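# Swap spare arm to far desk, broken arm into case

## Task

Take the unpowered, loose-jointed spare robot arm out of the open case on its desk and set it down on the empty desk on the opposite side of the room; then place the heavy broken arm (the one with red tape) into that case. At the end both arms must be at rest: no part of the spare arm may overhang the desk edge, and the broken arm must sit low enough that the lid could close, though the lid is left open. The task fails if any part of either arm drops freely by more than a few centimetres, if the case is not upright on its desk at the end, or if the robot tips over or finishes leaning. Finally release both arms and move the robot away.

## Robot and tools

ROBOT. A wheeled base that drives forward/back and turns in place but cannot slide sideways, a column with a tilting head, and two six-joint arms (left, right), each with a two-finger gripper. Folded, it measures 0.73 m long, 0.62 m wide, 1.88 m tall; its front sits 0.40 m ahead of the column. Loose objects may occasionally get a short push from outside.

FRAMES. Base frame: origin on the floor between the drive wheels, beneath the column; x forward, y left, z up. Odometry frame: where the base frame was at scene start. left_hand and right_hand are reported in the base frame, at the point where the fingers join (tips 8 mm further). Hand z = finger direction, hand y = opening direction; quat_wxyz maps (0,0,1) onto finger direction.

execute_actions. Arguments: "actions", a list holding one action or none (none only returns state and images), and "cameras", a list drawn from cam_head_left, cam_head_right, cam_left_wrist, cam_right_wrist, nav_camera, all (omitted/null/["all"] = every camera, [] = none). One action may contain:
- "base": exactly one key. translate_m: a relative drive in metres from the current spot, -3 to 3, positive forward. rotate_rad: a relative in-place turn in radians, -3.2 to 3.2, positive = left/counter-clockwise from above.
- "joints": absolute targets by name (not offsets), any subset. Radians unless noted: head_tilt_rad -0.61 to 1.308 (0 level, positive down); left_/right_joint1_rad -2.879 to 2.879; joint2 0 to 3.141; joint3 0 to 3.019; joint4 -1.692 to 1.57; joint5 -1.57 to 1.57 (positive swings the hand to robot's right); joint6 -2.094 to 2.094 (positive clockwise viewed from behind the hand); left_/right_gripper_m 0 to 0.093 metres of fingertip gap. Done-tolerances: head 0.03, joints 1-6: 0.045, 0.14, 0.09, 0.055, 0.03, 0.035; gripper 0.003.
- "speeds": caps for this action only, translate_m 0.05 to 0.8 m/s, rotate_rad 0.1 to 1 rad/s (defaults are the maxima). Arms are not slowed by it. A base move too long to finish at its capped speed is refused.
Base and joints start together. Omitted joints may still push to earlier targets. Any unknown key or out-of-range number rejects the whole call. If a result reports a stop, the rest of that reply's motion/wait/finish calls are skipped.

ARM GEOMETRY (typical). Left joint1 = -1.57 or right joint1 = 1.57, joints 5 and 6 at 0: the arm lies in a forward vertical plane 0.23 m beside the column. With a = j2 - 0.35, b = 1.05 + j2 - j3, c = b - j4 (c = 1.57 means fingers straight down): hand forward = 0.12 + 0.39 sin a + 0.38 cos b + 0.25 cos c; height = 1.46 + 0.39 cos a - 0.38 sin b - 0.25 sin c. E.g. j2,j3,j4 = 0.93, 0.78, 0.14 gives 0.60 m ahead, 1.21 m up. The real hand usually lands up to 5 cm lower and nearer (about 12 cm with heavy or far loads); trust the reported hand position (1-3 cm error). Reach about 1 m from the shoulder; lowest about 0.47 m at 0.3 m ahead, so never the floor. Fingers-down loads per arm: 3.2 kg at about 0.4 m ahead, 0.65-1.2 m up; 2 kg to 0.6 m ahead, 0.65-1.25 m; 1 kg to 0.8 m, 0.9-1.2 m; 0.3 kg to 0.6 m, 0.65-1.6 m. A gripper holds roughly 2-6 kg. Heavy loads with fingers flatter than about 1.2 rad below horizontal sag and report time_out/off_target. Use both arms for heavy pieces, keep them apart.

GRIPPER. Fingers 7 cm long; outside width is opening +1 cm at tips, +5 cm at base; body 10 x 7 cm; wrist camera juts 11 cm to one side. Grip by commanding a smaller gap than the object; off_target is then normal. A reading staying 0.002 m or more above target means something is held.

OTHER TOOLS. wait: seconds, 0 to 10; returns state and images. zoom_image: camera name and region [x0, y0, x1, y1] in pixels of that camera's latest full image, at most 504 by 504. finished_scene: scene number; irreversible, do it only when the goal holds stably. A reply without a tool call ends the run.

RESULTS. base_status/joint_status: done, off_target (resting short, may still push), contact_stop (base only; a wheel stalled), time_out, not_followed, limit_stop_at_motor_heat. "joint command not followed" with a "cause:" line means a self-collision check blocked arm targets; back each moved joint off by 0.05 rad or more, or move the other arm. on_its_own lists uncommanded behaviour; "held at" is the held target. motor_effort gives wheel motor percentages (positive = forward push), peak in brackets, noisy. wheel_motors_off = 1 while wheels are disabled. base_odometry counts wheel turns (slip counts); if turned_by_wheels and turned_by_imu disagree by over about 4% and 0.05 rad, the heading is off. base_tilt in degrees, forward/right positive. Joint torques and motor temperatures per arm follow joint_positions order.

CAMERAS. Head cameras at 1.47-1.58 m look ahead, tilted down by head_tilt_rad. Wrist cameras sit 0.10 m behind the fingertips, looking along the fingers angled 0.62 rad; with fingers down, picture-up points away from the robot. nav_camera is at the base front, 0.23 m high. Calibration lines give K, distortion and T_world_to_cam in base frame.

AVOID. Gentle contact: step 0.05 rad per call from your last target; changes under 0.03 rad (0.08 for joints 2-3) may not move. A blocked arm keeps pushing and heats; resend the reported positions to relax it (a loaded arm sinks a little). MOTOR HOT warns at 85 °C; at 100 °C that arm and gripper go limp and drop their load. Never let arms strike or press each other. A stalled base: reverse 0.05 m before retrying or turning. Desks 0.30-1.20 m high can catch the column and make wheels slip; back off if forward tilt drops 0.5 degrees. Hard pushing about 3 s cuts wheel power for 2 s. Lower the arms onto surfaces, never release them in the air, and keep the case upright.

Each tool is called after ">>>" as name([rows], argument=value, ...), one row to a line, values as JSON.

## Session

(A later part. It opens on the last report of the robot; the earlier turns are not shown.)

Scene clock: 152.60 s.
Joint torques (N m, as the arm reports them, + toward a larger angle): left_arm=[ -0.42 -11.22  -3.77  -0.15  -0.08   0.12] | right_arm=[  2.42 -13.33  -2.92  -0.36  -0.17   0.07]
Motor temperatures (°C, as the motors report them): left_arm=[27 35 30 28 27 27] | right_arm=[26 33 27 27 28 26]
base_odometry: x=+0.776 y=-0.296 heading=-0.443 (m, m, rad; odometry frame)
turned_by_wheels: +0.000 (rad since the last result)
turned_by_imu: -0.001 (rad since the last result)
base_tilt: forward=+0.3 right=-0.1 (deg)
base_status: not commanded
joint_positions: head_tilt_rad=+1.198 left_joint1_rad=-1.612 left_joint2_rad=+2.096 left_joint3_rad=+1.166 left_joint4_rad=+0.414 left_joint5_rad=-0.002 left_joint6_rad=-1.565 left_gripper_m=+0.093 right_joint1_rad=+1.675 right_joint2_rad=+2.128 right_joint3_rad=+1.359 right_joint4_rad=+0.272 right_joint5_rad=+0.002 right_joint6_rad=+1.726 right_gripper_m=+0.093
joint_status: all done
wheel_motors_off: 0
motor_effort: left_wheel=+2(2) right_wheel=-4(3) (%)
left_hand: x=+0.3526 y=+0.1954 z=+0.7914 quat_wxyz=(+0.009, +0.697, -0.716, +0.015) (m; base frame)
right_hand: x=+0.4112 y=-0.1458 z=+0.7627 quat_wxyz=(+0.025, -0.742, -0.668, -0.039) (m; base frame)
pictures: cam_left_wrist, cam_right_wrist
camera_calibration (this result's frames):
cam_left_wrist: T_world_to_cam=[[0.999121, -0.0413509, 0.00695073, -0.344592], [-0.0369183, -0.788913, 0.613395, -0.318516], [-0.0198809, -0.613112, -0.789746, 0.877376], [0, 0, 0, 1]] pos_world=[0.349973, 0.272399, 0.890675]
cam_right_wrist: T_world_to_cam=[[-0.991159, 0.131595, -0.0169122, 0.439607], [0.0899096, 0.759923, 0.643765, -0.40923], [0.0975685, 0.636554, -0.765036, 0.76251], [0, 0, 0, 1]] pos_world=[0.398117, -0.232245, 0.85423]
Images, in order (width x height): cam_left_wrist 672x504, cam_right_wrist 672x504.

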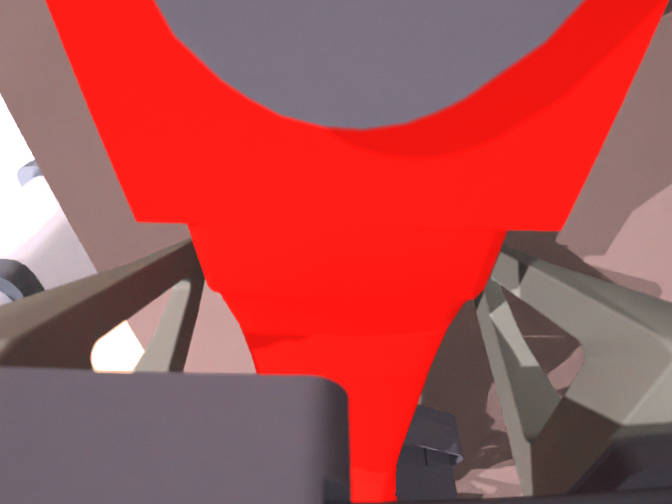

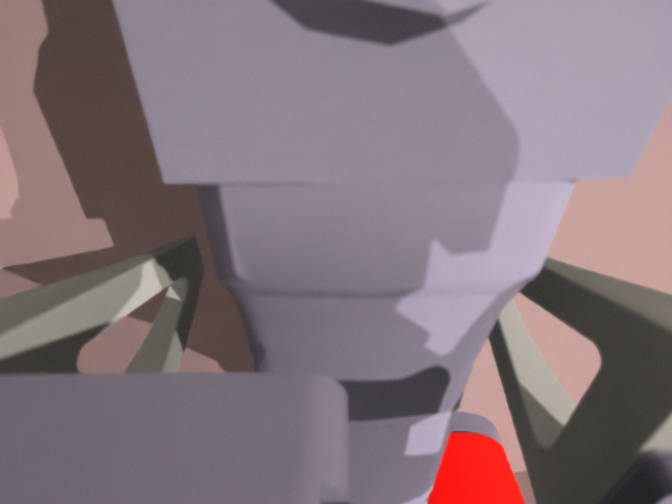

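>>> execute_actions([
  {"joints": {"left_gripper_m": 0.0, "right_gripper_m": 0.0}},
], cameras=["cam_head_left", "cam_head_right"])

Scene clock: 153.70 s.
Joint torques (N m, as the arm reports them, + toward a larger angle): left_arm=[ -0.57 -11.57  -4.    -0.33  -0.08   0.13] | right_arm=[  2.43 -13.74  -2.97  -0.13  -0.06   0.04]
Motor temperatures (°C, as the motors report them): left_arm=[27 35 30 28 27 27] | right_arm=[26 33 27 27 28 26]
base_odometry: x=+0.776 y=-0.296 heading=-0.443 (m, m, rad; odometry frame)
turned_by_wheels: +0.000 (rad since the last result)
turned_by_imu: +0.000 (rad since the last result)
base_tilt: forward=+0.3 right=+0.0 (deg)
base_status: not commanded
joint_positions: head_tilt_rad=+1.198 left_joint1_rad=-1.612 left_joint2_rad=+2.096 left_joint3_rad=+1.168 left_joint4_rad=+0.415 left_joint5_rad=-0.002 left_joint6_rad=-1.563 left_gripper_m=+0.054 right_joint1_rad=+1.675 right_joint2_rad=+2.132 right_joint3_rad=+1.355 right_joint4_rad=+0.268 right_joint5_rad=-0.001 right_joint6_rad=+1.730 right_gripper_m=+0.053
joint_status: left_gripper_m off_target (ended at +0.054, target +0.000); right_gripper_m off_target (ended at +0.053, target +0.000)
wheel_motors_off: 0
motor_effort: left_wheel=+2(2) right_wheel=-2(3) (%)
left_hand: x=+0.3544 y=+0.1953 z=+0.7910 quat_wxyz=(+0.008, +0.697, -0.717, +0.016) (m; base frame)
right_hand: x=+0.4056 y=-0.1453 z=+0.7621 quat_wxyz=(+0.030, -0.743, -0.667, -0.035) (m; base frame)
pictures: cam_head_left, cam_head_right
camera_calibration (this result's frames):
cam_head_left: T_world_to_cam=[[0.0366749, -0.99896, -0.0270965, 0.0932796], [-0.899137, -0.0211524, -0.437155, 0.717532], [0.436128, 0.0403961, -0.898978, 1.28814], [0, 0, 0, 1]] pos_world=[0.0799477, 0.0563244, 1.47421]
cam_head_right: T_world_to_cam=[[0.0246145, -0.999493, -0.0201801, -0.0110874], [-0.898891, -0.0132941, -0.437971, 0.713508], [0.437481, 0.0289202, -0.898762, 1.28011], [0, 0, 0, 1]] pos_world=[0.0816127, -0.0386174, 1.46279]
Images, in order (width x height): cam_head_left 672x504, cam_head_right 672x504.

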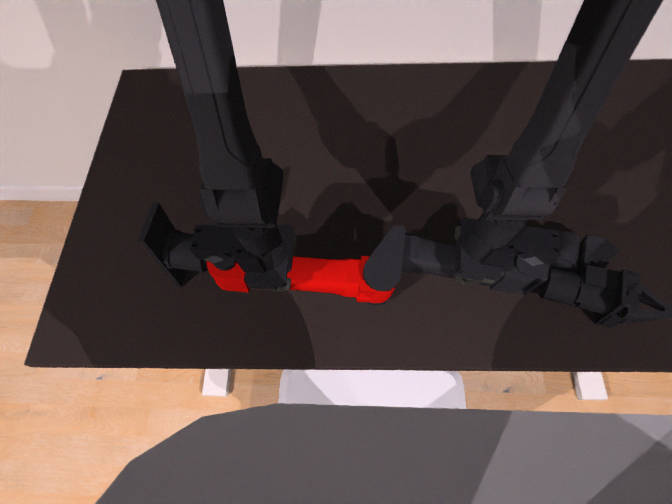

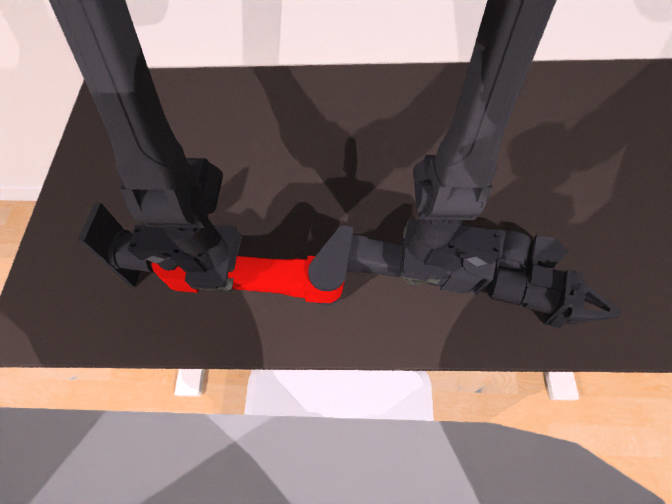

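>>> execute_actions([
  {"joints": {"left_joint1_rad": -1.627, "left_joint2_rad": 1.828, "left_joint3_rad": 0.913, "left_joint4_rad": 0.42, "left_joint5_rad": -0.007, "left_joint6_rad": -1.571, "right_joint1_rad": 1.68, "right_joint2_rad": 1.82, "right_joint3_rad": 1.092, "right_joint4_rad": 0.274, "right_joint6_rad": 1.733}},
], cameras=["cam_head_right"])

Scene clock: 162.43 s.
Joint torques (N m, as the arm reports them, + toward a larger angle): left_arm=[ -0.36 -18.26  -7.57   0.19  -0.09   0.11] | right_arm=[  2.19 -23.27  -7.14  -0.13  -0.18  -0.03]
Motor temperatures (°C, as the motors report them): left_arm=[27 35 30 28 27 27] | right_arm=[26 33 27 27 28 26]
base_odometry: x=+0.776 y=-0.296 heading=-0.443 (m, m, rad; odometry frame)
turned_by_wheels: +0.000 (rad since the last result)
turned_by_imu: -0.001 (rad since the last result)
base_tilt: forward=+0.3 right=-0.1 (deg)
base_status: not commanded
joint_positions: head_tilt_rad=+1.198 left_joint1_rad=-1.632 left_joint2_rad=+1.911 left_joint3_rad=+0.961 left_joint4_rad=+0.416 left_joint5_rad=-0.008 left_joint6_rad=-1.575 left_gripper_m=+0.054 right_joint1_rad=+1.675 right_joint2_rad=+1.941 right_joint3_rad=+1.131 right_joint4_rad=+0.276 right_joint5_rad=+0.003 right_joint6_rad=+1.731 right_gripper_m=+0.053
joint_status: all done
wheel_motors_off: 0
motor_effort: left_wheel=+2(3) right_wheel=-5(6) (%)
left_hand: x=+0.3474 y=+0.1864 z=+0.8660 quat_wxyz=(+0.019, +0.697, -0.716, +0.012) (m; base frame)
right_hand: x=+0.3961 y=-0.1535 z=+0.8380 quat_wxyz=(+0.036, -0.744, -0.667, -0.024) (m; base frame)
pictures: cam_head_right
camera_calibration (this result's frames):
cam_head_right: T_world_to_cam=[[0.0246145, -0.999493, -0.0201801, -0.0110874], [-0.898891, -0.0132941, -0.437971, 0.713508], [0.437481, 0.0289202, -0.898762, 1.28011], [0, 0, 0, 1]] pos_world=[0.0816128, -0.0386174, 1.46279]
Images, in order (width x height): cam_head_right 672x504.

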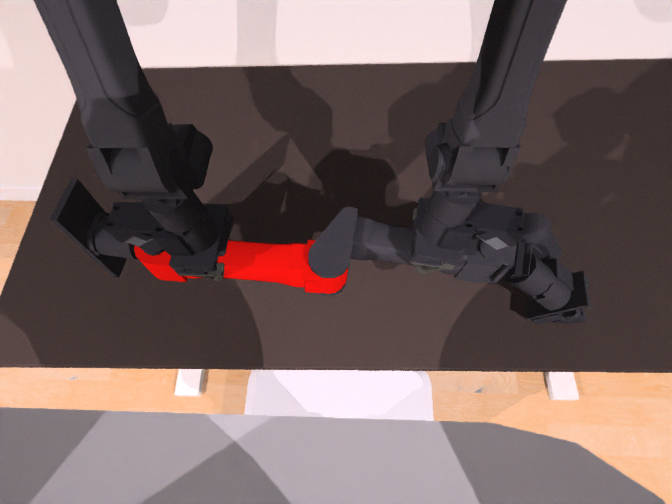

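>>> execute_actions([
  {"joints": {"left_joint1_rad": -1.649, "left_joint2_rad": 1.602, "left_joint3_rad": 0.729, "left_joint4_rad": 0.389, "left_joint5_rad": -0.017, "left_joint6_rad": -1.582, "right_joint1_rad": 1.682, "right_joint2_rad": 1.592, "right_joint3_rad": 0.908, "right_joint4_rad": 0.253}},
], cameras=["cam_head_right"])

>>> execute_actions([
  {"joints": {"left_joint1_rad": -1.675, "left_joint2_rad": 1.347, "left_joint3_rad": 0.584, "left_joint4_rad": 0.29, "left_joint5_rad": -0.03, "left_joint6_rad": -1.595, "right_joint1_rad": 1.686, "right_joint2_rad": 1.36, "right_joint3_rad": 0.762, "right_joint4_rad": 0.176, "right_joint5_rad": 0.005, "right_joint6_rad": 1.736}},
], cameras=["cam_head_right"])

Scene clock: 165.07 s.
Joint torques (N m, as the arm reports them, + toward a larger angle): left_arm=[ -0.94 -16.89  -6.87   0.04   0.16   0.13] | right_arm=[  1.52 -23.23  -6.79  -0.25   0.02   0.06]
Motor temperatures (°C, as the motors report them): left_arm=[27 35 30 28 27 27] | right_arm=[26 34 27 27 28 26]
base_odometry: x=+0.776 y=-0.296 heading=-0.443 (m, m, rad; odometry frame)
turned_by_wheels: +0.000 (rad since the last result)
turned_by_imu: -0.001 (rad since the last result)
base_tilt: forward=+0.3 right=-0.1 (deg)
base_status: not commanded
joint_positions: head_tilt_rad=+1.198 left_joint1_rad=-1.650 left_joint2_rad=+1.664 left_joint3_rad=+0.776 left_joint4_rad=+0.390 left_joint5_rad=-0.026 left_joint6_rad=-1.587 left_gripper_m=+0.054 right_joint1_rad=+1.680 right_joint2_rad=+1.712 right_joint3_rad=+0.953 right_joint4_rad=+0.264 right_joint5_rad=-0.002 right_joint6_rad=+1.725 right_gripper_m=+0.053
joint_status: all done
wheel_motors_off: 0
motor_effort: left_wheel=+2(4) right_wheel=-2(4) (%)
left_hand: x=+0.3659 y=+0.1830 z=+0.9511 quat_wxyz=(+0.006, +0.699, -0.715, +0.024) (m; base frame)
right_hand: x=+0.4164 y=-0.1559 z=+0.9205 quat_wxyz=(+0.028, -0.741, -0.670, -0.042) (m; base frame)
pictures: cam_head_right
camera_calibration (this result's frames):
cam_head_right: T_world_to_cam=[[0.0246145, -0.999493, -0.0201801, -0.0110874], [-0.898891, -0.0132941, -0.437971, 0.713508], [0.437481, 0.0289202, -0.898762, 1.28011], [0, 0, 0, 1]] pos_world=[0.0816127, -0.0386174, 1.46279]
Images, in order (width x height): cam_head_right 672x504.

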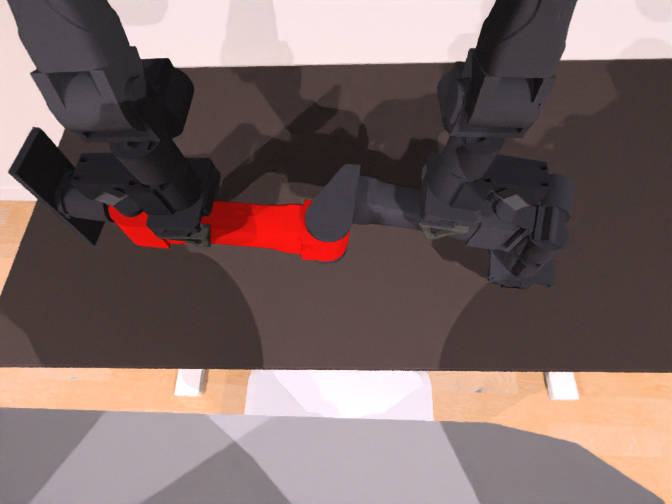

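Scene clock: 166.40 s.
Joint torques (N m, as the arm reports them, + toward a larger angle): left_arm=[ -0.7  -17.05  -5.61   0.08   0.2    0.19] | right_arm=[  0.96 -23.77  -5.23  -0.26  -0.02   0.08]
Motor temperatures (°C, as the motors report them): left_arm=[27 35 31 28 27 27] | right_arm=[26 34 27 27 28 26]
base_odometry: x=+0.776 y=-0.296 heading=-0.443 (m, m, rad; odometry frame)
turned_by_wheels: +0.000 (rad since the last result)
turned_by_imu: +0.000 (rad since the last result)
base_tilt: forward=+0.3 right=+0.0 (deg)
base_status: not commanded
joint_positions: head_tilt_rad=+1.198 left_joint1_rad=-1.678 left_joint2_rad=+1.423 left_joint3_rad=+0.625 left_joint4_rad=+0.291 left_joint5_rad=-0.040 left_joint6_rad=-1.606 left_gripper_m=+0.054 right_joint1_rad=+1.685 right_joint2_rad=+1.485 right_joint3_rad=+0.794 right_joint4_rad=+0.185 right_joint5_rad=+0.004 right_joint6_rad=+1.722 right_gripper_m=+0.053
joint_status: all done
wheel_motors_off: 0
motor_effort: left_wheel=+2(4) right_wheel=-2(5) (%)
left_hand: x=+0.3621 y=+0.1764 z=+1.0270 quat_wxyz=(+0.013, +0.701, -0.713, +0.025) (m; base frame)
right_hand: x=+0.4123 y=-0.1617 z=+0.9979 quat_wxyz=(+0.030, -0.739, -0.672, -0.038) (m; base frame)
pictures: cam_head_right
camera_calibration (this result's frames):
cam_head_right: T_world_to_cam=[[0.0246145, -0.999493, -0.0201801, -0.0110874], [-0.898891, -0.0132941, -0.437971, 0.713508], [0.437481, 0.0289202, -0.898762, 1.28011], [0, 0, 0, 1]] pos_world=[0.0816128, -0.0386174, 1.46279]
Images, in order (width x height): cam_head_right 672x504.

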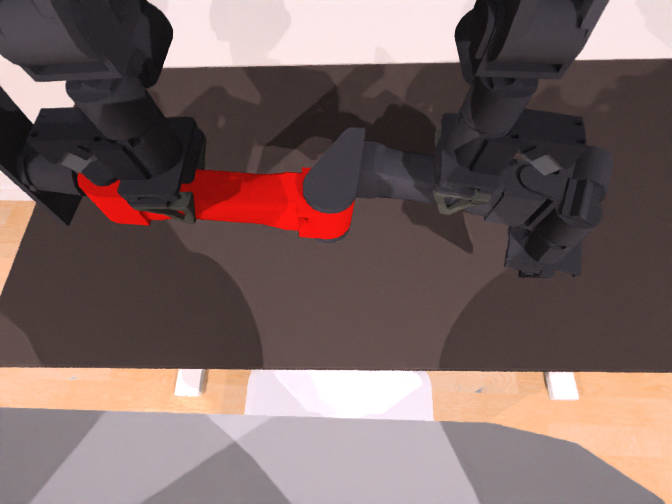

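>>> execute_actions([
  {"base": {"translate_m": -1.02}, "joints": {"left_joint1_rad": -1.708, "left_joint2_rad": 1.052, "left_joint3_rad": 0.49, "left_joint4_rad": 0.102, "left_joint5_rad": -0.044, "left_joint6_rad": -1.611, "right_joint1_rad": 1.69, "right_joint2_rad": 1.103, "right_joint3_rad": 0.665, "right_joint4_rad": 0.03, "right_joint5_rad": 0.007, "right_joint6_rad": 1.738}},
], cameras=[])

>>> execute_actions([
  {"base": {"rotate_rad": 1.506}, "speeds": {"rotate_rad": 0.9}, "joints": {"head_tilt_rad": 0.3, "left_joint1_rad": -1.751, "left_joint2_rad": 0.668, "left_joint3_rad": 0.476, "left_joint4_rad": -0.227, "left_joint5_rad": -0.06, "left_joint6_rad": -1.633, "right_joint1_rad": 1.712, "right_joint2_rad": 0.788, "right_joint3_rad": 0.636, "right_joint4_rad": -0.215, "right_joint5_rad": 0.017, "right_joint6_rad": 1.748}},
], cameras=["cam_head_left", "cam_head_right", "nav_camera"])

Scene clock: 174.13 s.
Joint torques (N m, as the arm reports them, + toward a larger angle): left_arm=[ -0.27 -15.33  -1.68   0.14   0.16   0.28] | right_arm=[  0.48 -21.67  -1.09  -0.07  -0.12   0.12]
Motor temperatures (°C, as the motors report them): left_arm=[27 36 30 28 27 27] | right_arm=[26 35 27 27 28 26]
base_odometry: x=-0.146 y=+0.141 heading=-0.443 (m, m, rad; odometry frame)
turned_by_wheels: +0.001 (rad since the last result)
turned_by_imu: -0.004 (rad since the last result)
base_tilt: forward=+0.3 right=-0.1 (deg)
base_status: done
joint_positions: head_tilt_rad=+1.199 left_joint1_rad=-1.711 left_joint2_rad=+1.117 left_joint3_rad=+0.507 left_joint4_rad=+0.100 left_joint5_rad=-0.052 left_joint6_rad=-1.630 left_gripper_m=+0.054 right_joint1_rad=+1.695 right_joint2_rad=+1.214 right_joint3_rad=+0.671 right_joint4_rad=+0.034 right_joint5_rad=+0.008 right_joint6_rad=+1.721 right_gripper_m=+0.053
joint_status: all done
wheel_motors_off: 0
motor_effort: left_wheel=+1(47) right_wheel=+0(59) (%)
left_hand: x=+0.3611 y=+0.1712 z=+1.1088 quat_wxyz=(+0.020, +0.703, -0.710, +0.030) (m; base frame)
right_hand: x=+0.4114 y=-0.1655 z=+1.0803 quat_wxyz=(+0.033, -0.737, -0.674, -0.038) (m; base frame)
pictures: none
No camera images: the call's "cameras" was empty. Leave "cameras" out to get every camera's image.

Scene clock: 177.07 s.
Joint torques (N m, as the arm reports them, + toward a larger angle): left_arm=[ -0.3  -13.92   3.82  -0.54  -0.02   0.22] | right_arm=[  0.25 -19.94   4.78  -0.43  -0.1    0.11]
Motor temperatures (°C, as the motors report them): left_arm=[27 36 30 28 27 27] | right_arm=[26 35 27 27 28 26]
base_odometry: x=-0.146 y=+0.141 heading=+1.063 (m, m, rad; odometry frame)
turned_by_wheels: +1.506 (rad since the last result)
turned_by_imu: +1.481 (rad since the last result)
base_tilt: forward=+0.3 right=-0.1 (deg)
base_status: done
joint_positions: head_tilt_rad=+0.319 left_joint1_rad=-1.756 left_joint2_rad=+0.735 left_joint3_rad=+0.465 left_joint4_rad=-0.211 left_joint5_rad=-0.062 left_joint6_rad=-1.646 left_gripper_m=+0.054 right_joint1_rad=+1.712 right_joint2_rad=+0.890 right_joint3_rad=+0.608 right_joint4_rad=-0.202 right_joint5_rad=+0.017 right_joint6_rad=+1.729 right_gripper_m=+0.053
joint_status: all done
wheel_motors_off: 0
motor_effort: left_wheel=+0(33) right_wheel=+0(55) (%)
left_hand: x=+0.3739 y=+0.1664 z=+1.2011 quat_wxyz=(+0.022, +0.701, -0.711, +0.051) (m; base frame)
right_hand: x=+0.4222 y=-0.1692 z=+1.1721 quat_wxyz=(+0.027, -0.737, -0.674, -0.050) (m; base frame)
pictures: cam_head_left, cam_head_right, nav_camera
camera_calibration (this result's frames):
cam_head_left: T_world_to_cam=[[0.0442595, -0.99896, 0.0109709, 0.0342766], [-0.236641, -0.0211524, -0.971367, 1.50709], [0.970589, 0.0403961, -0.237331, 0.242476], [0, 0, 0, 1]] pos_world=[0.119778, 0.0563244, 1.52111]
cam_head_right: T_world_to_cam=[[0.0312411, -0.999493, 0.00609145, -0.051877], [-0.235855, -0.0132941, -0.971697, 1.50229], [0.971286, 0.0289202, -0.236151, 0.233002], [0, 0, 0, 1]] pos_world=[0.129633, -0.0386174, 1.51511]
Images, in order (width x height): cam_head_left 672x504, cam_head_right 672x504, nav_camera 672x504.

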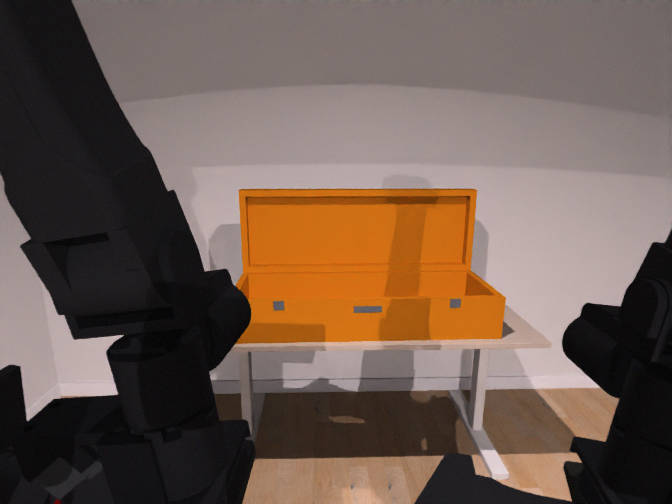

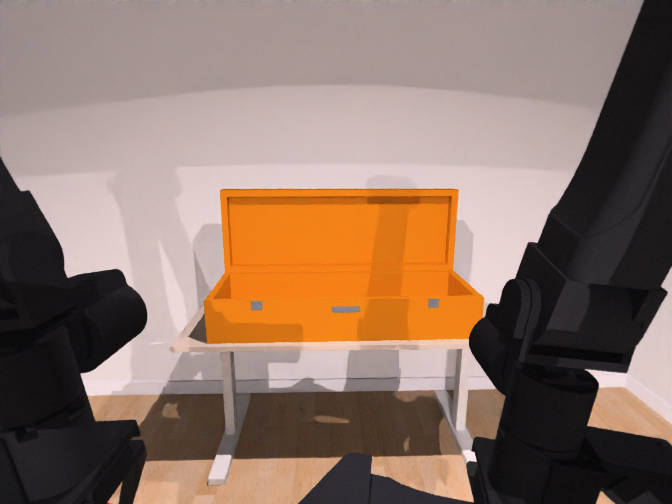

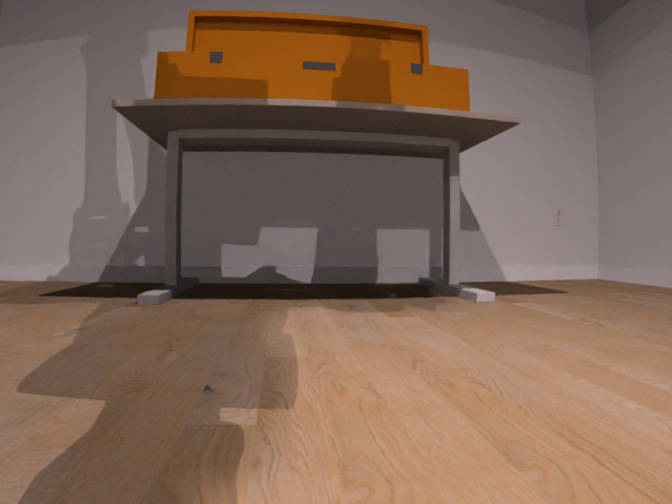

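>>> execute_actions([
  {"base": {"rotate_rad": -0.025}},
], cameras=[])

>>> execute_actions([
  {"base": {"translate_m": 1.57}, "joints": {"head_tilt_rad": 1.2}},
], cameras=["cam_head_left", "cam_head_right"])

Scene clock: 179.57 s.
Joint torques (N m, as the arm reports them, + toward a larger angle): left_arm=[  0.19 -13.75   3.96  -0.34  -0.11   0.19] | right_arm=[  0.59 -19.67   4.96  -0.42  -0.12   0.1 ]
Motor temperatures (°C, as the motors report them): left_arm=[27 35 30 28 27 27] | right_arm=[26 35 27 27 28 26]
base_odometry: x=-0.146 y=+0.141 heading=+1.038 (m, m, rad; odometry frame)
turned_by_wheels: -0.025 (rad since the last result)
turned_by_imu: -0.026 (rad since the last result)
base_tilt: forward=+0.3 right=-0.1 (deg)
base_status: done
joint_positions: head_tilt_rad=+0.319 left_joint1_rad=-1.755 left_joint2_rad=+0.735 left_joint3_rad=+0.463 left_joint4_rad=-0.214 left_joint5_rad=-0.060 left_joint6_rad=-1.643 left_gripper_m=+0.054 right_joint1_rad=+1.713 right_joint2_rad=+0.890 right_joint3_rad=+0.603 right_joint4_rad=-0.202 right_joint5_rad=+0.018 right_joint6_rad=+1.733 right_gripper_m=+0.053
joint_status: not commanded
wheel_motors_off: 0
motor_effort: left_wheel=+1(17) right_wheel=-1(23) (%)
left_hand: x=+0.3719 y=+0.1666 z=+1.2008 quat_wxyz=(+0.023, +0.701, -0.711, +0.049) (m; base frame)
right_hand: x=+0.4193 y=-0.1691 z=+1.1716 quat_wxyz=(+0.029, -0.738, -0.672, -0.048) (m; base frame)
pictures: none
No camera images: the call's "cameras" was empty. Leave "cameras" out to get every camera's image.

Scene clock: 183.43 s.
Joint torques (N m, as the arm reports them, + toward a larger angle): left_arm=[  0.19 -13.58   4.06  -0.22  -0.07   0.24] | right_arm=[  0.19 -19.26   5.14  -0.09  -0.12   0.1 ]
Motor temperatures (°C, as the motors report them): left_arm=[27 35 30 28 27 27] | right_arm=[26 35 28 27 28 26]
base_odometry: x=+0.651 y=+1.494 heading=+1.039 (m, m, rad; odometry frame)
turned_by_wheels: +0.000 (rad since the last result)
turned_by_imu: +0.003 (rad since the last result)
base_tilt: forward=+0.3 right=-0.1 (deg)
base_status: done
joint_positions: head_tilt_rad=+1.199 left_joint1_rad=-1.755 left_joint2_rad=+0.735 left_joint3_rad=+0.463 left_joint4_rad=-0.220 left_joint5_rad=-0.061 left_joint6_rad=-1.646 left_gripper_m=+0.054 right_joint1_rad=+1.713 right_joint2_rad=+0.892 right_joint3_rad=+0.603 right_joint4_rad=-0.207 right_joint5_rad=+0.017 right_joint6_rad=+1.732 right_gripper_m=+0.053
joint_status: all done
wheel_motors_off: 0
motor_effort: left_wheel=+1(46) right_wheel=-2(55) (%)
left_hand: x=+0.3704 y=+0.1668 z=+1.2007 quat_wxyz=(+0.025, +0.701, -0.711, +0.047) (m; base frame)
right_hand: x=+0.4177 y=-0.1690 z=+1.1712 quat_wxyz=(+0.031, -0.738, -0.673, -0.046) (m; base frame)
pictures: cam_head_left, cam_head_right
camera_calibration (this result's frames):
cam_head_left: T_world_to_cam=[[0.0366745, -0.99896, -0.027097, 0.0932803], [-0.899143, -0.0211524, -0.437144, 0.717515], [0.436116, 0.0403961, -0.898983, 1.28814], [0, 0, 0, 1]] pos_world=[0.0799468, 0.0563244, 1.47421]
cam_head_right: T_world_to_cam=[[0.0246142, -0.999493, -0.0201804, -0.0110869], [-0.898896, -0.0132941, -0.43796, 0.71349], [0.437469, 0.0289202, -0.898768, 1.28012], [0, 0, 0, 1]] pos_world=[0.0816117, -0.0386174, 1.46279]
Images, in order (width x height): cam_head_left 672x504, cam_head_right 672x504.

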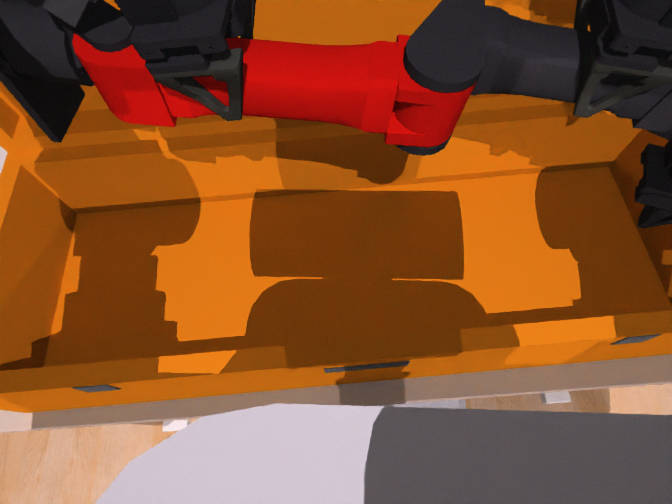

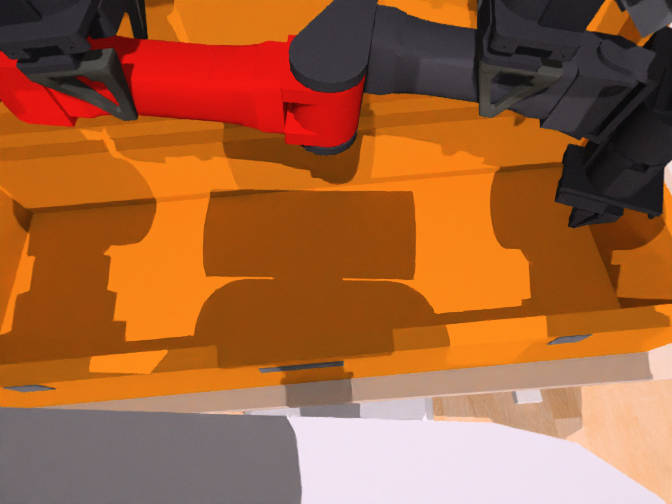

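>>> execute_actions([
  {"joints": {"left_joint1_rad": -1.712, "left_joint2_rad": 1.055, "left_joint3_rad": 0.49, "left_joint4_rad": 0.102, "left_joint5_rad": -0.044, "left_joint6_rad": -1.62, "right_joint1_rad": 1.69, "right_joint2_rad": 1.108, "right_joint3_rad": 0.665, "right_joint4_rad": 0.035, "right_joint5_rad": 0.007, "right_joint6_rad": 1.73}},
], cameras=[])

>>> execute_actions([
  {"joints": {"left_joint1_rad": -1.693, "left_joint2_rad": 1.355, "left_joint3_rad": 0.582, "left_joint4_rad": 0.29, "left_joint5_rad": -0.035, "left_joint6_rad": -1.61, "right_joint1_rad": 1.677, "right_joint2_rad": 1.367, "right_joint3_rad": 0.76, "right_joint4_rad": 0.18, "right_joint5_rad": 0.0, "right_joint6_rad": 1.725}},
], cameras=["cam_head_left", "cam_head_right"])

Scene clock: 189.43 s.
Joint torques (N m, as the arm reports them, + toward a larger angle): left_arm=[ -0.96 -15.37  -1.54   0.26  -0.2    0.18] | right_arm=[  0.47 -23.13  -1.55   0.03   0.1    0.06]
Motor temperatures (°C, as the motors report them): left_arm=[27 35 30 28 27 27] | right_arm=[26 35 28 27 28 26]
base_odometry: x=+0.651 y=+1.494 heading=+1.039 (m, m, rad; odometry frame)
turned_by_wheels: +0.000 (rad since the last result)
turned_by_imu: -0.001 (rad since the last result)
base_tilt: forward=+0.3 right=+0.0 (deg)
base_status: not commanded
joint_positions: head_tilt_rad=+1.199 left_joint1_rad=-1.707 left_joint2_rad=+1.122 left_joint3_rad=+0.502 left_joint4_rad=+0.097 left_joint5_rad=-0.041 left_joint6_rad=-1.630 left_gripper_m=+0.054 right_joint1_rad=+1.694 right_joint2_rad=+1.234 right_joint3_rad=+0.674 right_joint4_rad=+0.036 right_joint5_rad=+0.002 right_joint6_rad=+1.720 right_gripper_m=+0.053
joint_status: all done
wheel_motors_off: 0
motor_effort: left_wheel=+2(2) right_wheel=+0(1) (%)
left_hand: x=+0.3554 y=+0.1715 z=+1.1077 quat_wxyz=(+0.027, +0.704, -0.710, +0.027) (m; base frame)
right_hand: x=+0.4061 y=-0.1646 z=+1.0745 quat_wxyz=(+0.040, -0.736, -0.675, -0.034) (m; base frame)
pictures: none
No camera images: the call's "cameras" was empty. Leave "cameras" out to get every camera's image.

Scene clock: 190.80 s.
Joint torques (N m, as the arm reports them, + toward a larger angle): left_arm=[ -1.62 -16.2   -4.48   0.03  -0.32   0.11] | right_arm=[  1.18 -23.22  -4.45  -0.23   0.12   0.06]
Motor temperatures (°C, as the motors report them): left_arm=[27 35 30 28 27 27] | right_arm=[26 35 28 27 28 26]
base_odometry: x=+0.651 y=+1.494 heading=+1.039 (m, m, rad; odometry frame)
turned_by_wheels: +0.000 (rad since the last result)
turned_by_imu: +0.000 (rad since the last result)
base_tilt: forward=+0.3 right=+0.0 (deg)
base_status: not commanded
joint_positions: head_tilt_rad=+1.199 left_joint1_rad=-1.685 left_joint2_rad=+1.417 left_joint3_rad=+0.610 left_joint4_rad=+0.292 left_joint5_rad=-0.029 left_joint6_rad=-1.613 left_gripper_m=+0.054 right_joint1_rad=+1.675 right_joint2_rad=+1.483 right_joint3_rad=+0.784 right_joint4_rad=+0.187 right_joint5_rad=-0.005 right_joint6_rad=+1.714 right_gripper_m=+0.053
joint_status: all done
wheel_motors_off: 0
motor_effort: left_wheel=+2(4) right_wheel=-2(6) (%)
left_hand: x=+0.3555 y=+0.1713 z=+1.0304 quat_wxyz=(+0.022, +0.702, -0.712, +0.028) (m; base frame)
right_hand: x=+0.4075 y=-0.1661 z=+0.9986 quat_wxyz=(+0.032, -0.738, -0.673, -0.035) (m; base frame)
pictures: cam_head_left, cam_head_right
camera_calibration (this result's frames):
cam_head_left: T_world_to_cam=[[0.0366745, -0.99896, -0.027097, 0.0932803], [-0.899143, -0.0211524, -0.437144, 0.717515], [0.436116, 0.0403961, -0.898983, 1.28814], [0, 0, 0, 1]] pos_world=[0.0799468, 0.0563244, 1.47421]
cam_head_right: T_world_to_cam=[[0.0246142, -0.999493, -0.0201804, -0.0110869], [-0.898896, -0.0132941, -0.43796, 0.71349], [0.43747, 0.0289202, -0.898768, 1.28012], [0, 0, 0, 1]] pos_world=[0.0816118, -0.0386174, 1.46279]
Images, in order (width x height): cam_head_left 672x504, cam_head_right 672x504.

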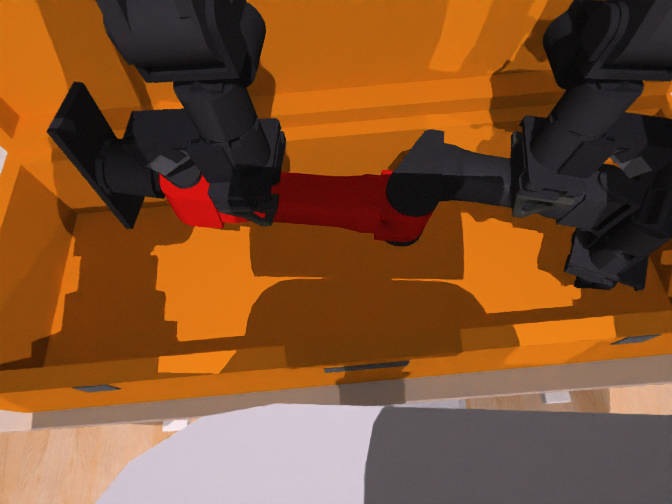

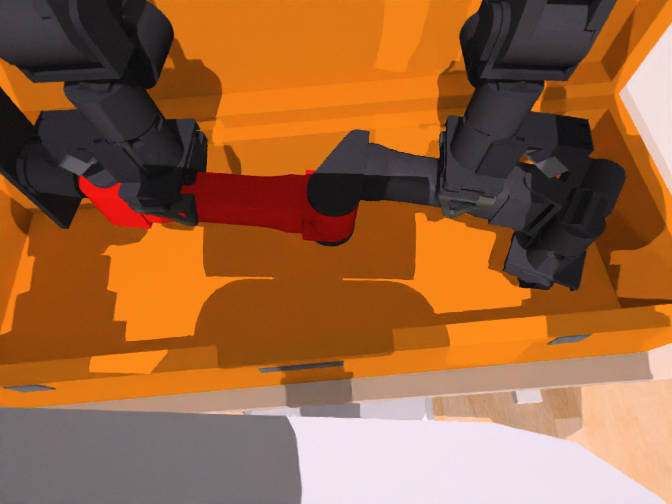

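>>> execute_actions([
  {"joints": {"left_joint1_rad": -1.68, "left_joint2_rad": 1.544, "left_joint3_rad": 0.687, "left_joint4_rad": 0.368, "left_joint5_rad": -0.028, "left_joint6_rad": -1.603, "right_joint1_rad": 1.666, "right_joint2_rad": 1.535, "right_joint3_rad": 0.862, "right_joint4_rad": 0.237, "right_joint6_rad": 1.72}},
], cameras=["cam_head_right"])

Scene clock: 193.50 s.
Joint torques (N m, as the arm reports them, + toward a larger angle): left_arm=[ -1.95 -15.64  -6.19  -0.01  -0.34   0.07] | right_arm=[  0.75 -21.78  -6.18   0.05   0.22   0.  ]
Motor temperatures (°C, as the motors report them): left_arm=[27 35 30 28 27 27] | right_arm=[26 36 28 27 28 26]
base_odometry: x=+0.651 y=+1.494 heading=+1.039 (m, m, rad; odometry frame)
turned_by_wheels: +0.000 (rad since the last result)
turned_by_imu: -0.001 (rad since the last result)
base_tilt: forward=+0.3 right=+0.0 (deg)
base_status: not commanded
joint_positions: head_tilt_rad=+1.199 left_joint1_rad=-1.673 left_joint2_rad=+1.596 left_joint3_rad=+0.729 left_joint4_rad=+0.372 left_joint5_rad=-0.021 left_joint6_rad=-1.601 left_gripper_m=+0.054 right_joint1_rad=+1.663 right_joint2_rad=+1.638 right_joint3_rad=+0.900 right_joint4_rad=+0.242 right_joint5_rad=-0.007 right_joint6_rad=+1.712 right_gripper_m=+0.053
joint_status: all done
wheel_motors_off: 0
motor_effort: left_wheel=+1(3) right_wheel=-3(5) (%)
left_hand: x=+0.3662 y=+0.1706 z=+0.9745 quat_wxyz=(+0.014, +0.700, -0.714, +0.034) (m; base frame)
right_hand: x=+0.4177 y=-0.1679 z=+0.9454 quat_wxyz=(+0.024, -0.739, -0.672, -0.039) (m; base frame)
pictures: cam_head_right
camera_calibration (this result's frames):
cam_head_right: T_world_to_cam=[[0.0246142, -0.999493, -0.0201804, -0.0110869], [-0.898896, -0.0132941, -0.43796, 0.71349], [0.437469, 0.0289202, -0.898768, 1.28012], [0, 0, 0, 1]] pos_world=[0.0816117, -0.0386174, 1.46279]
Images, in order (width x height): cam_head_right 672x504.

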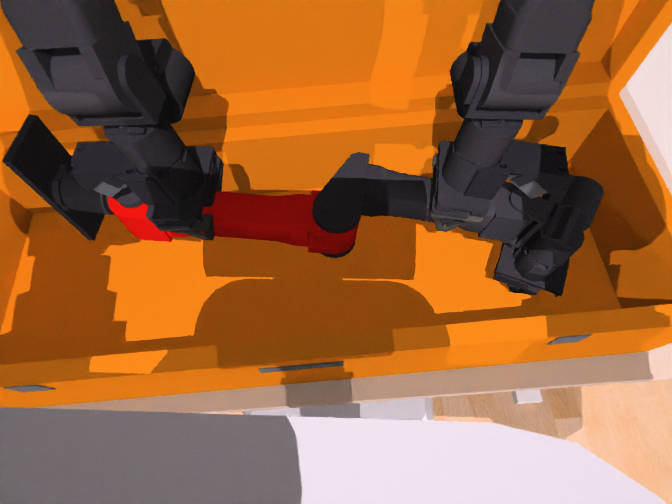

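>>> execute_actions([
  {"base": {"rotate_rad": 0.14}, "speeds": {"rotate_rad": 0.1}, "joints": {"left_joint1_rad": -1.674, "left_joint2_rad": 1.64, "left_joint3_rad": 0.75, "left_joint4_rad": 0.39, "right_joint1_rad": 1.662, "right_joint2_rad": 1.625, "right_joint3_rad": 0.925, "right_joint4_rad": 0.254}},
], cameras=["cam_head_left", "cam_head_right"])

Scene clock: 196.37 s.
Joint torques (N m, as the arm reports them, + toward a larger angle): left_arm=[ -1.4  -16.1   -7.04   0.25  -0.33   0.05] | right_arm=[  1.24 -20.5   -5.19   0.62  -0.28   0.05]
Motor temperatures (°C, as the motors report them): left_arm=[27 36 30 28 27 27] | right_arm=[26 36 28 27 28 26]
base_odometry: x=+0.651 y=+1.494 heading=+1.178 (m, m, rad; odometry frame)
turned_by_wheels: +0.139 (rad since the last result)
turned_by_imu: +0.135 (rad since the last result)
base_tilt: forward=+0.3 right=+0.0 (deg)
base_status: done
joint_positions: head_tilt_rad=+1.199 left_joint1_rad=-1.670 left_joint2_rad=+1.692 left_joint3_rad=+0.799 left_joint4_rad=+0.387 left_joint5_rad=-0.021 left_joint6_rad=-1.602 left_gripper_m=+0.054 right_joint1_rad=+1.660 right_joint2_rad=+1.703 right_joint3_rad=+0.952 right_joint4_rad=+0.243 right_joint5_rad=+0.006 right_joint6_rad=+1.711 right_gripper_m=+0.053
joint_status: all done
wheel_motors_off: 0
motor_effort: left_wheel=+0(34) right_wheel=+0(46) (%)
left_hand: x=+0.3637 y=+0.1697 z=+0.9422 quat_wxyz=(+0.017, +0.701, -0.713, +0.029) (m; base frame)
right_hand: x=+0.4158 y=-0.1700 z=+0.9219 quat_wxyz=(+0.022, -0.740, -0.672, -0.029) (m; base frame)
pictures: cam_head_left, cam_head_right
camera_calibration (this result's frames):
cam_head_left: T_world_to_cam=[[0.0366745, -0.99896, -0.027097, 0.0932803], [-0.899143, -0.0211524, -0.437144, 0.717515], [0.436116, 0.0403961, -0.898983, 1.28814], [0, 0, 0, 1]] pos_world=[0.0799468, 0.0563244, 1.47421]
cam_head_right: T_world_to_cam=[[0.0246142, -0.999493, -0.0201804, -0.0110869], [-0.898896, -0.0132941, -0.43796, 0.71349], [0.43747, 0.0289202, -0.898768, 1.28012], [0, 0, 0, 1]] pos_world=[0.0816118, -0.0386174, 1.46279]
Images, in order (width x height): cam_head_left 672x504, cam_head_right 672x504.

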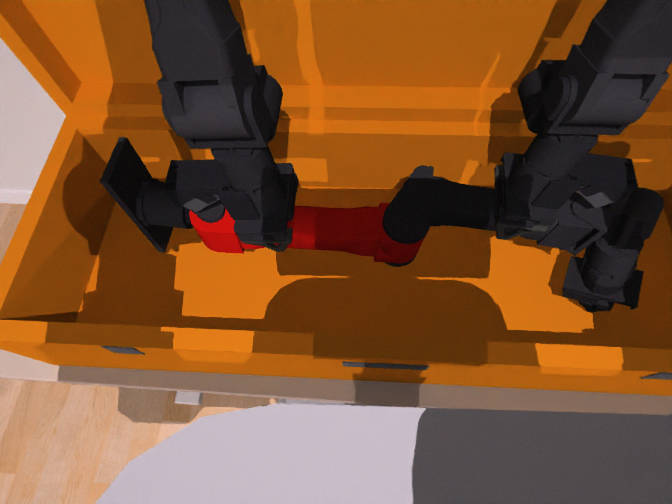

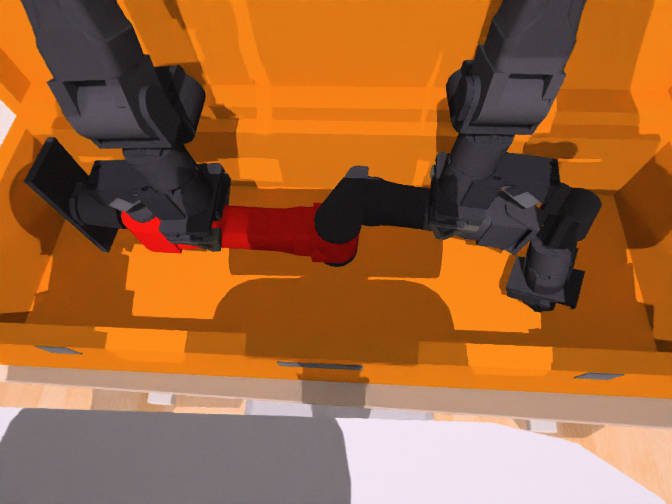

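>>> execute_actions([
  {"base": {"rotate_rad": 0.12}, "speeds": {"rotate_rad": 0.12}, "joints": {"left_joint1_rad": -1.668, "left_joint2_rad": 1.72, "left_joint3_rad": 0.817, "left_joint4_rad": 0.403, "left_joint5_rad": -0.022, "right_joint1_rad": 1.658, "right_joint2_rad": 1.715, "right_joint3_rad": 1.005, "right_joint4_rad": 0.264}},
], cameras=["cam_head_left", "cam_head_right"])

Scene clock: 198.73 s.
Joint torques (N m, as the arm reports them, + toward a larger angle): left_arm=[ -1.69 -16.1   -7.55  -0.03  -0.11   0.07] | right_arm=[  1.1  -20.91  -6.25   0.56   0.18   0.07]
Motor temperatures (°C, as the motors report them): left_arm=[27 36 31 28 27 27] | right_arm=[26 36 28 27 28 26]
base_odometry: x=+0.651 y=+1.494 heading=+1.298 (m, m, rad; odometry frame)
turned_by_wheels: +0.120 (rad since the last result)
turned_by_imu: +0.116 (rad since the last result)
base_tilt: forward=+0.2 right=+0.0 (deg)
base_status: done
joint_positions: head_tilt_rad=+1.199 left_joint1_rad=-1.660 left_joint2_rad=+1.772 left_joint3_rad=+0.871 left_joint4_rad=+0.405 left_joint5_rad=-0.023 left_joint6_rad=-1.602 left_gripper_m=+0.054 right_joint1_rad=+1.658 right_joint2_rad=+1.794 right_joint3_rad=+1.042 right_joint4_rad=+0.255 right_joint5_rad=-0.006 right_joint6_rad=+1.704 right_gripper_m=+0.053
joint_status: all done
wheel_motors_off: 0
motor_effort: left_wheel=-2(37) right_wheel=-1(28) (%)
left_hand: x=+0.3696 y=+0.1733 z=+0.9129 quat_wxyz=(+0.010, +0.702, -0.711, +0.029) (m; base frame)
right_hand: x=+0.4247 y=-0.1660 z=+0.8879 quat_wxyz=(+0.022, -0.738, -0.674, -0.037) (m; base frame)
pictures: cam_head_left, cam_head_right
camera_calibration (this result's frames):
cam_head_left: T_world_to_cam=[[0.0366745, -0.99896, -0.027097, 0.0932803], [-0.899143, -0.0211524, -0.437144, 0.717515], [0.436116, 0.0403961, -0.898983, 1.28814], [0, 0, 0, 1]] pos_world=[0.0799468, 0.0563244, 1.47421]
cam_head_right: T_world_to_cam=[[0.0246142, -0.999493, -0.0201804, -0.0110869], [-0.898896, -0.0132941, -0.43796, 0.71349], [0.43747, 0.0289202, -0.898768, 1.28012], [0, 0, 0, 1]] pos_world=[0.0816118, -0.0386174, 1.46279]
Images, in order (width x height): cam_head_left 672x504, cam_head_right 672x504.

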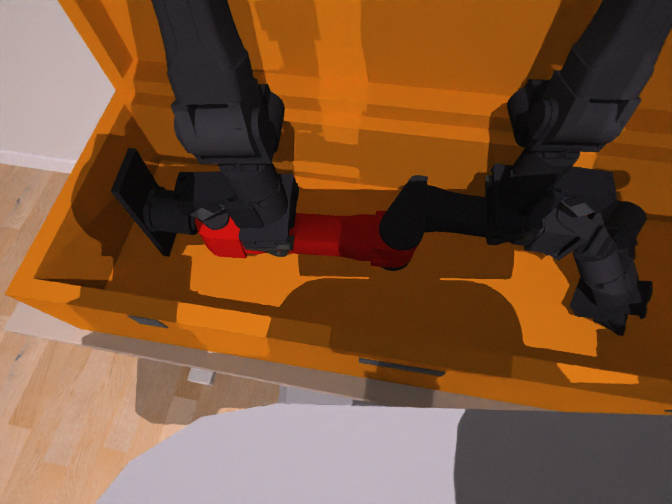

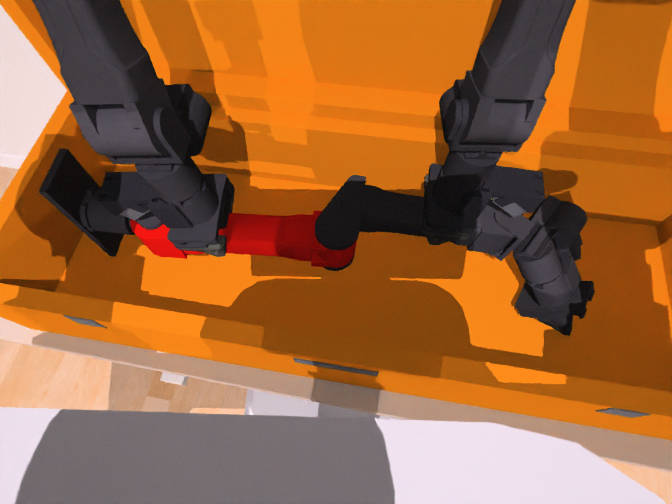

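>>> execute_actions([
  {"joints": {"left_joint1_rad": -1.66, "left_joint2_rad": 1.83, "left_joint3_rad": 0.91, "left_joint4_rad": 0.415, "right_joint1_rad": 1.654, "right_joint2_rad": 1.83, "right_joint3_rad": 1.10, "right_joint4_rad": 0.272}},
], cameras=["cam_head_left", "cam_head_right"])

Scene clock: 200.60 s.
Joint torques (N m, as the arm reports them, + toward a larger angle): left_arm=[ -2.24 -16.91  -7.82  -0.06  -0.16  -0.01] | right_arm=[  0.85 -20.47  -6.92   0.42   0.23   0.16]
Motor temperatures (°C, as the motors report them): left_arm=[27 36 31 28 27 27] | right_arm=[26 36 28 27 28 26]
base_odometry: x=+0.651 y=+1.495 heading=+1.297 (m, m, rad; odometry frame)
turned_by_wheels: +0.000 (rad since the last result)
turned_by_imu: -0.001 (rad since the last result)
base_tilt: forward=+0.3 right=-0.1 (deg)
base_status: not commanded
joint_positions: head_tilt_rad=+1.199 left_joint1_rad=-1.651 left_joint2_rad=+1.890 left_joint3_rad=+0.965 left_joint4_rad=+0.417 left_joint5_rad=-0.021 left_joint6_rad=-1.597 left_gripper_m=+0.054 right_joint1_rad=+1.657 right_joint2_rad=+1.913 right_joint3_rad=+1.142 right_joint4_rad=+0.265 right_joint5_rad=-0.008 right_joint6_rad=+1.706 right_gripper_m=+0.053
joint_status: all done
wheel_motors_off: 0
motor_effort: left_wheel=-4(5) right_wheel=-1(3) (%)
left_hand: x=+0.3617 y=+0.1758 z=+0.8707 quat_wxyz=(+0.012, +0.702, -0.712, +0.023) (m; base frame)
right_hand: x=+0.4178 y=-0.1637 z=+0.8439 quat_wxyz=(+0.026, -0.738, -0.673, -0.034) (m; base frame)
pictures: cam_head_left, cam_head_right
camera_calibration (this result's frames):
cam_head_left: T_world_to_cam=[[0.0366745, -0.99896, -0.027097, 0.0932803], [-0.899143, -0.0211524, -0.437144, 0.717515], [0.436116, 0.0403961, -0.898983, 1.28814], [0, 0, 0, 1]] pos_world=[0.0799468, 0.0563244, 1.47421]
cam_head_right: T_world_to_cam=[[0.0246142, -0.999493, -0.0201804, -0.0110869], [-0.898896, -0.0132941, -0.43796, 0.71349], [0.437469, 0.0289202, -0.898768, 1.28012], [0, 0, 0, 1]] pos_world=[0.0816117, -0.0386174, 1.46279]
Images, in order (width x height): cam_head_left 672x504, cam_head_right 672x504.

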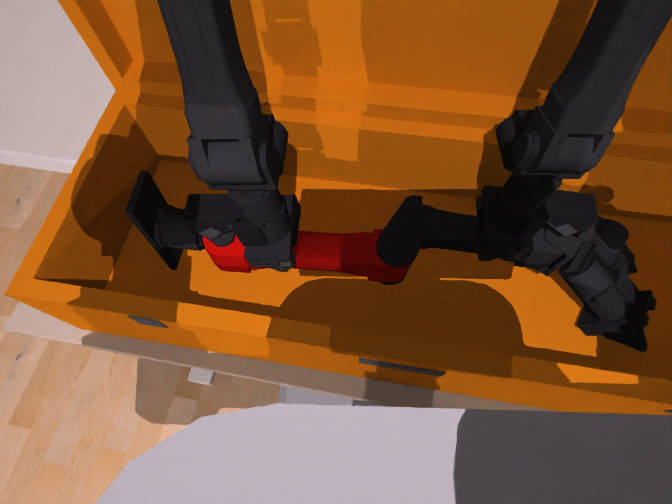

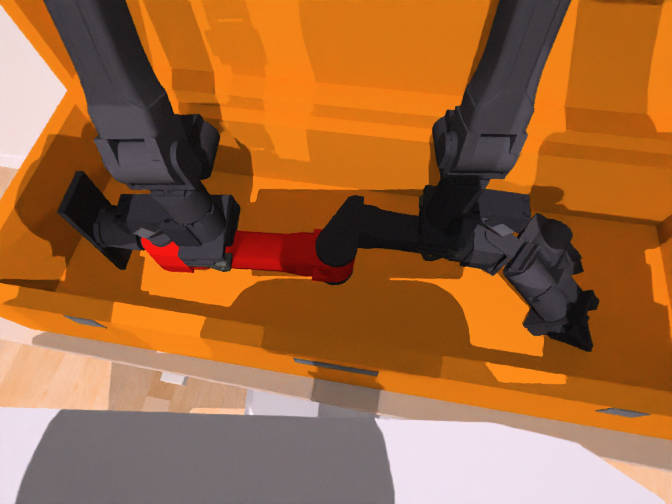

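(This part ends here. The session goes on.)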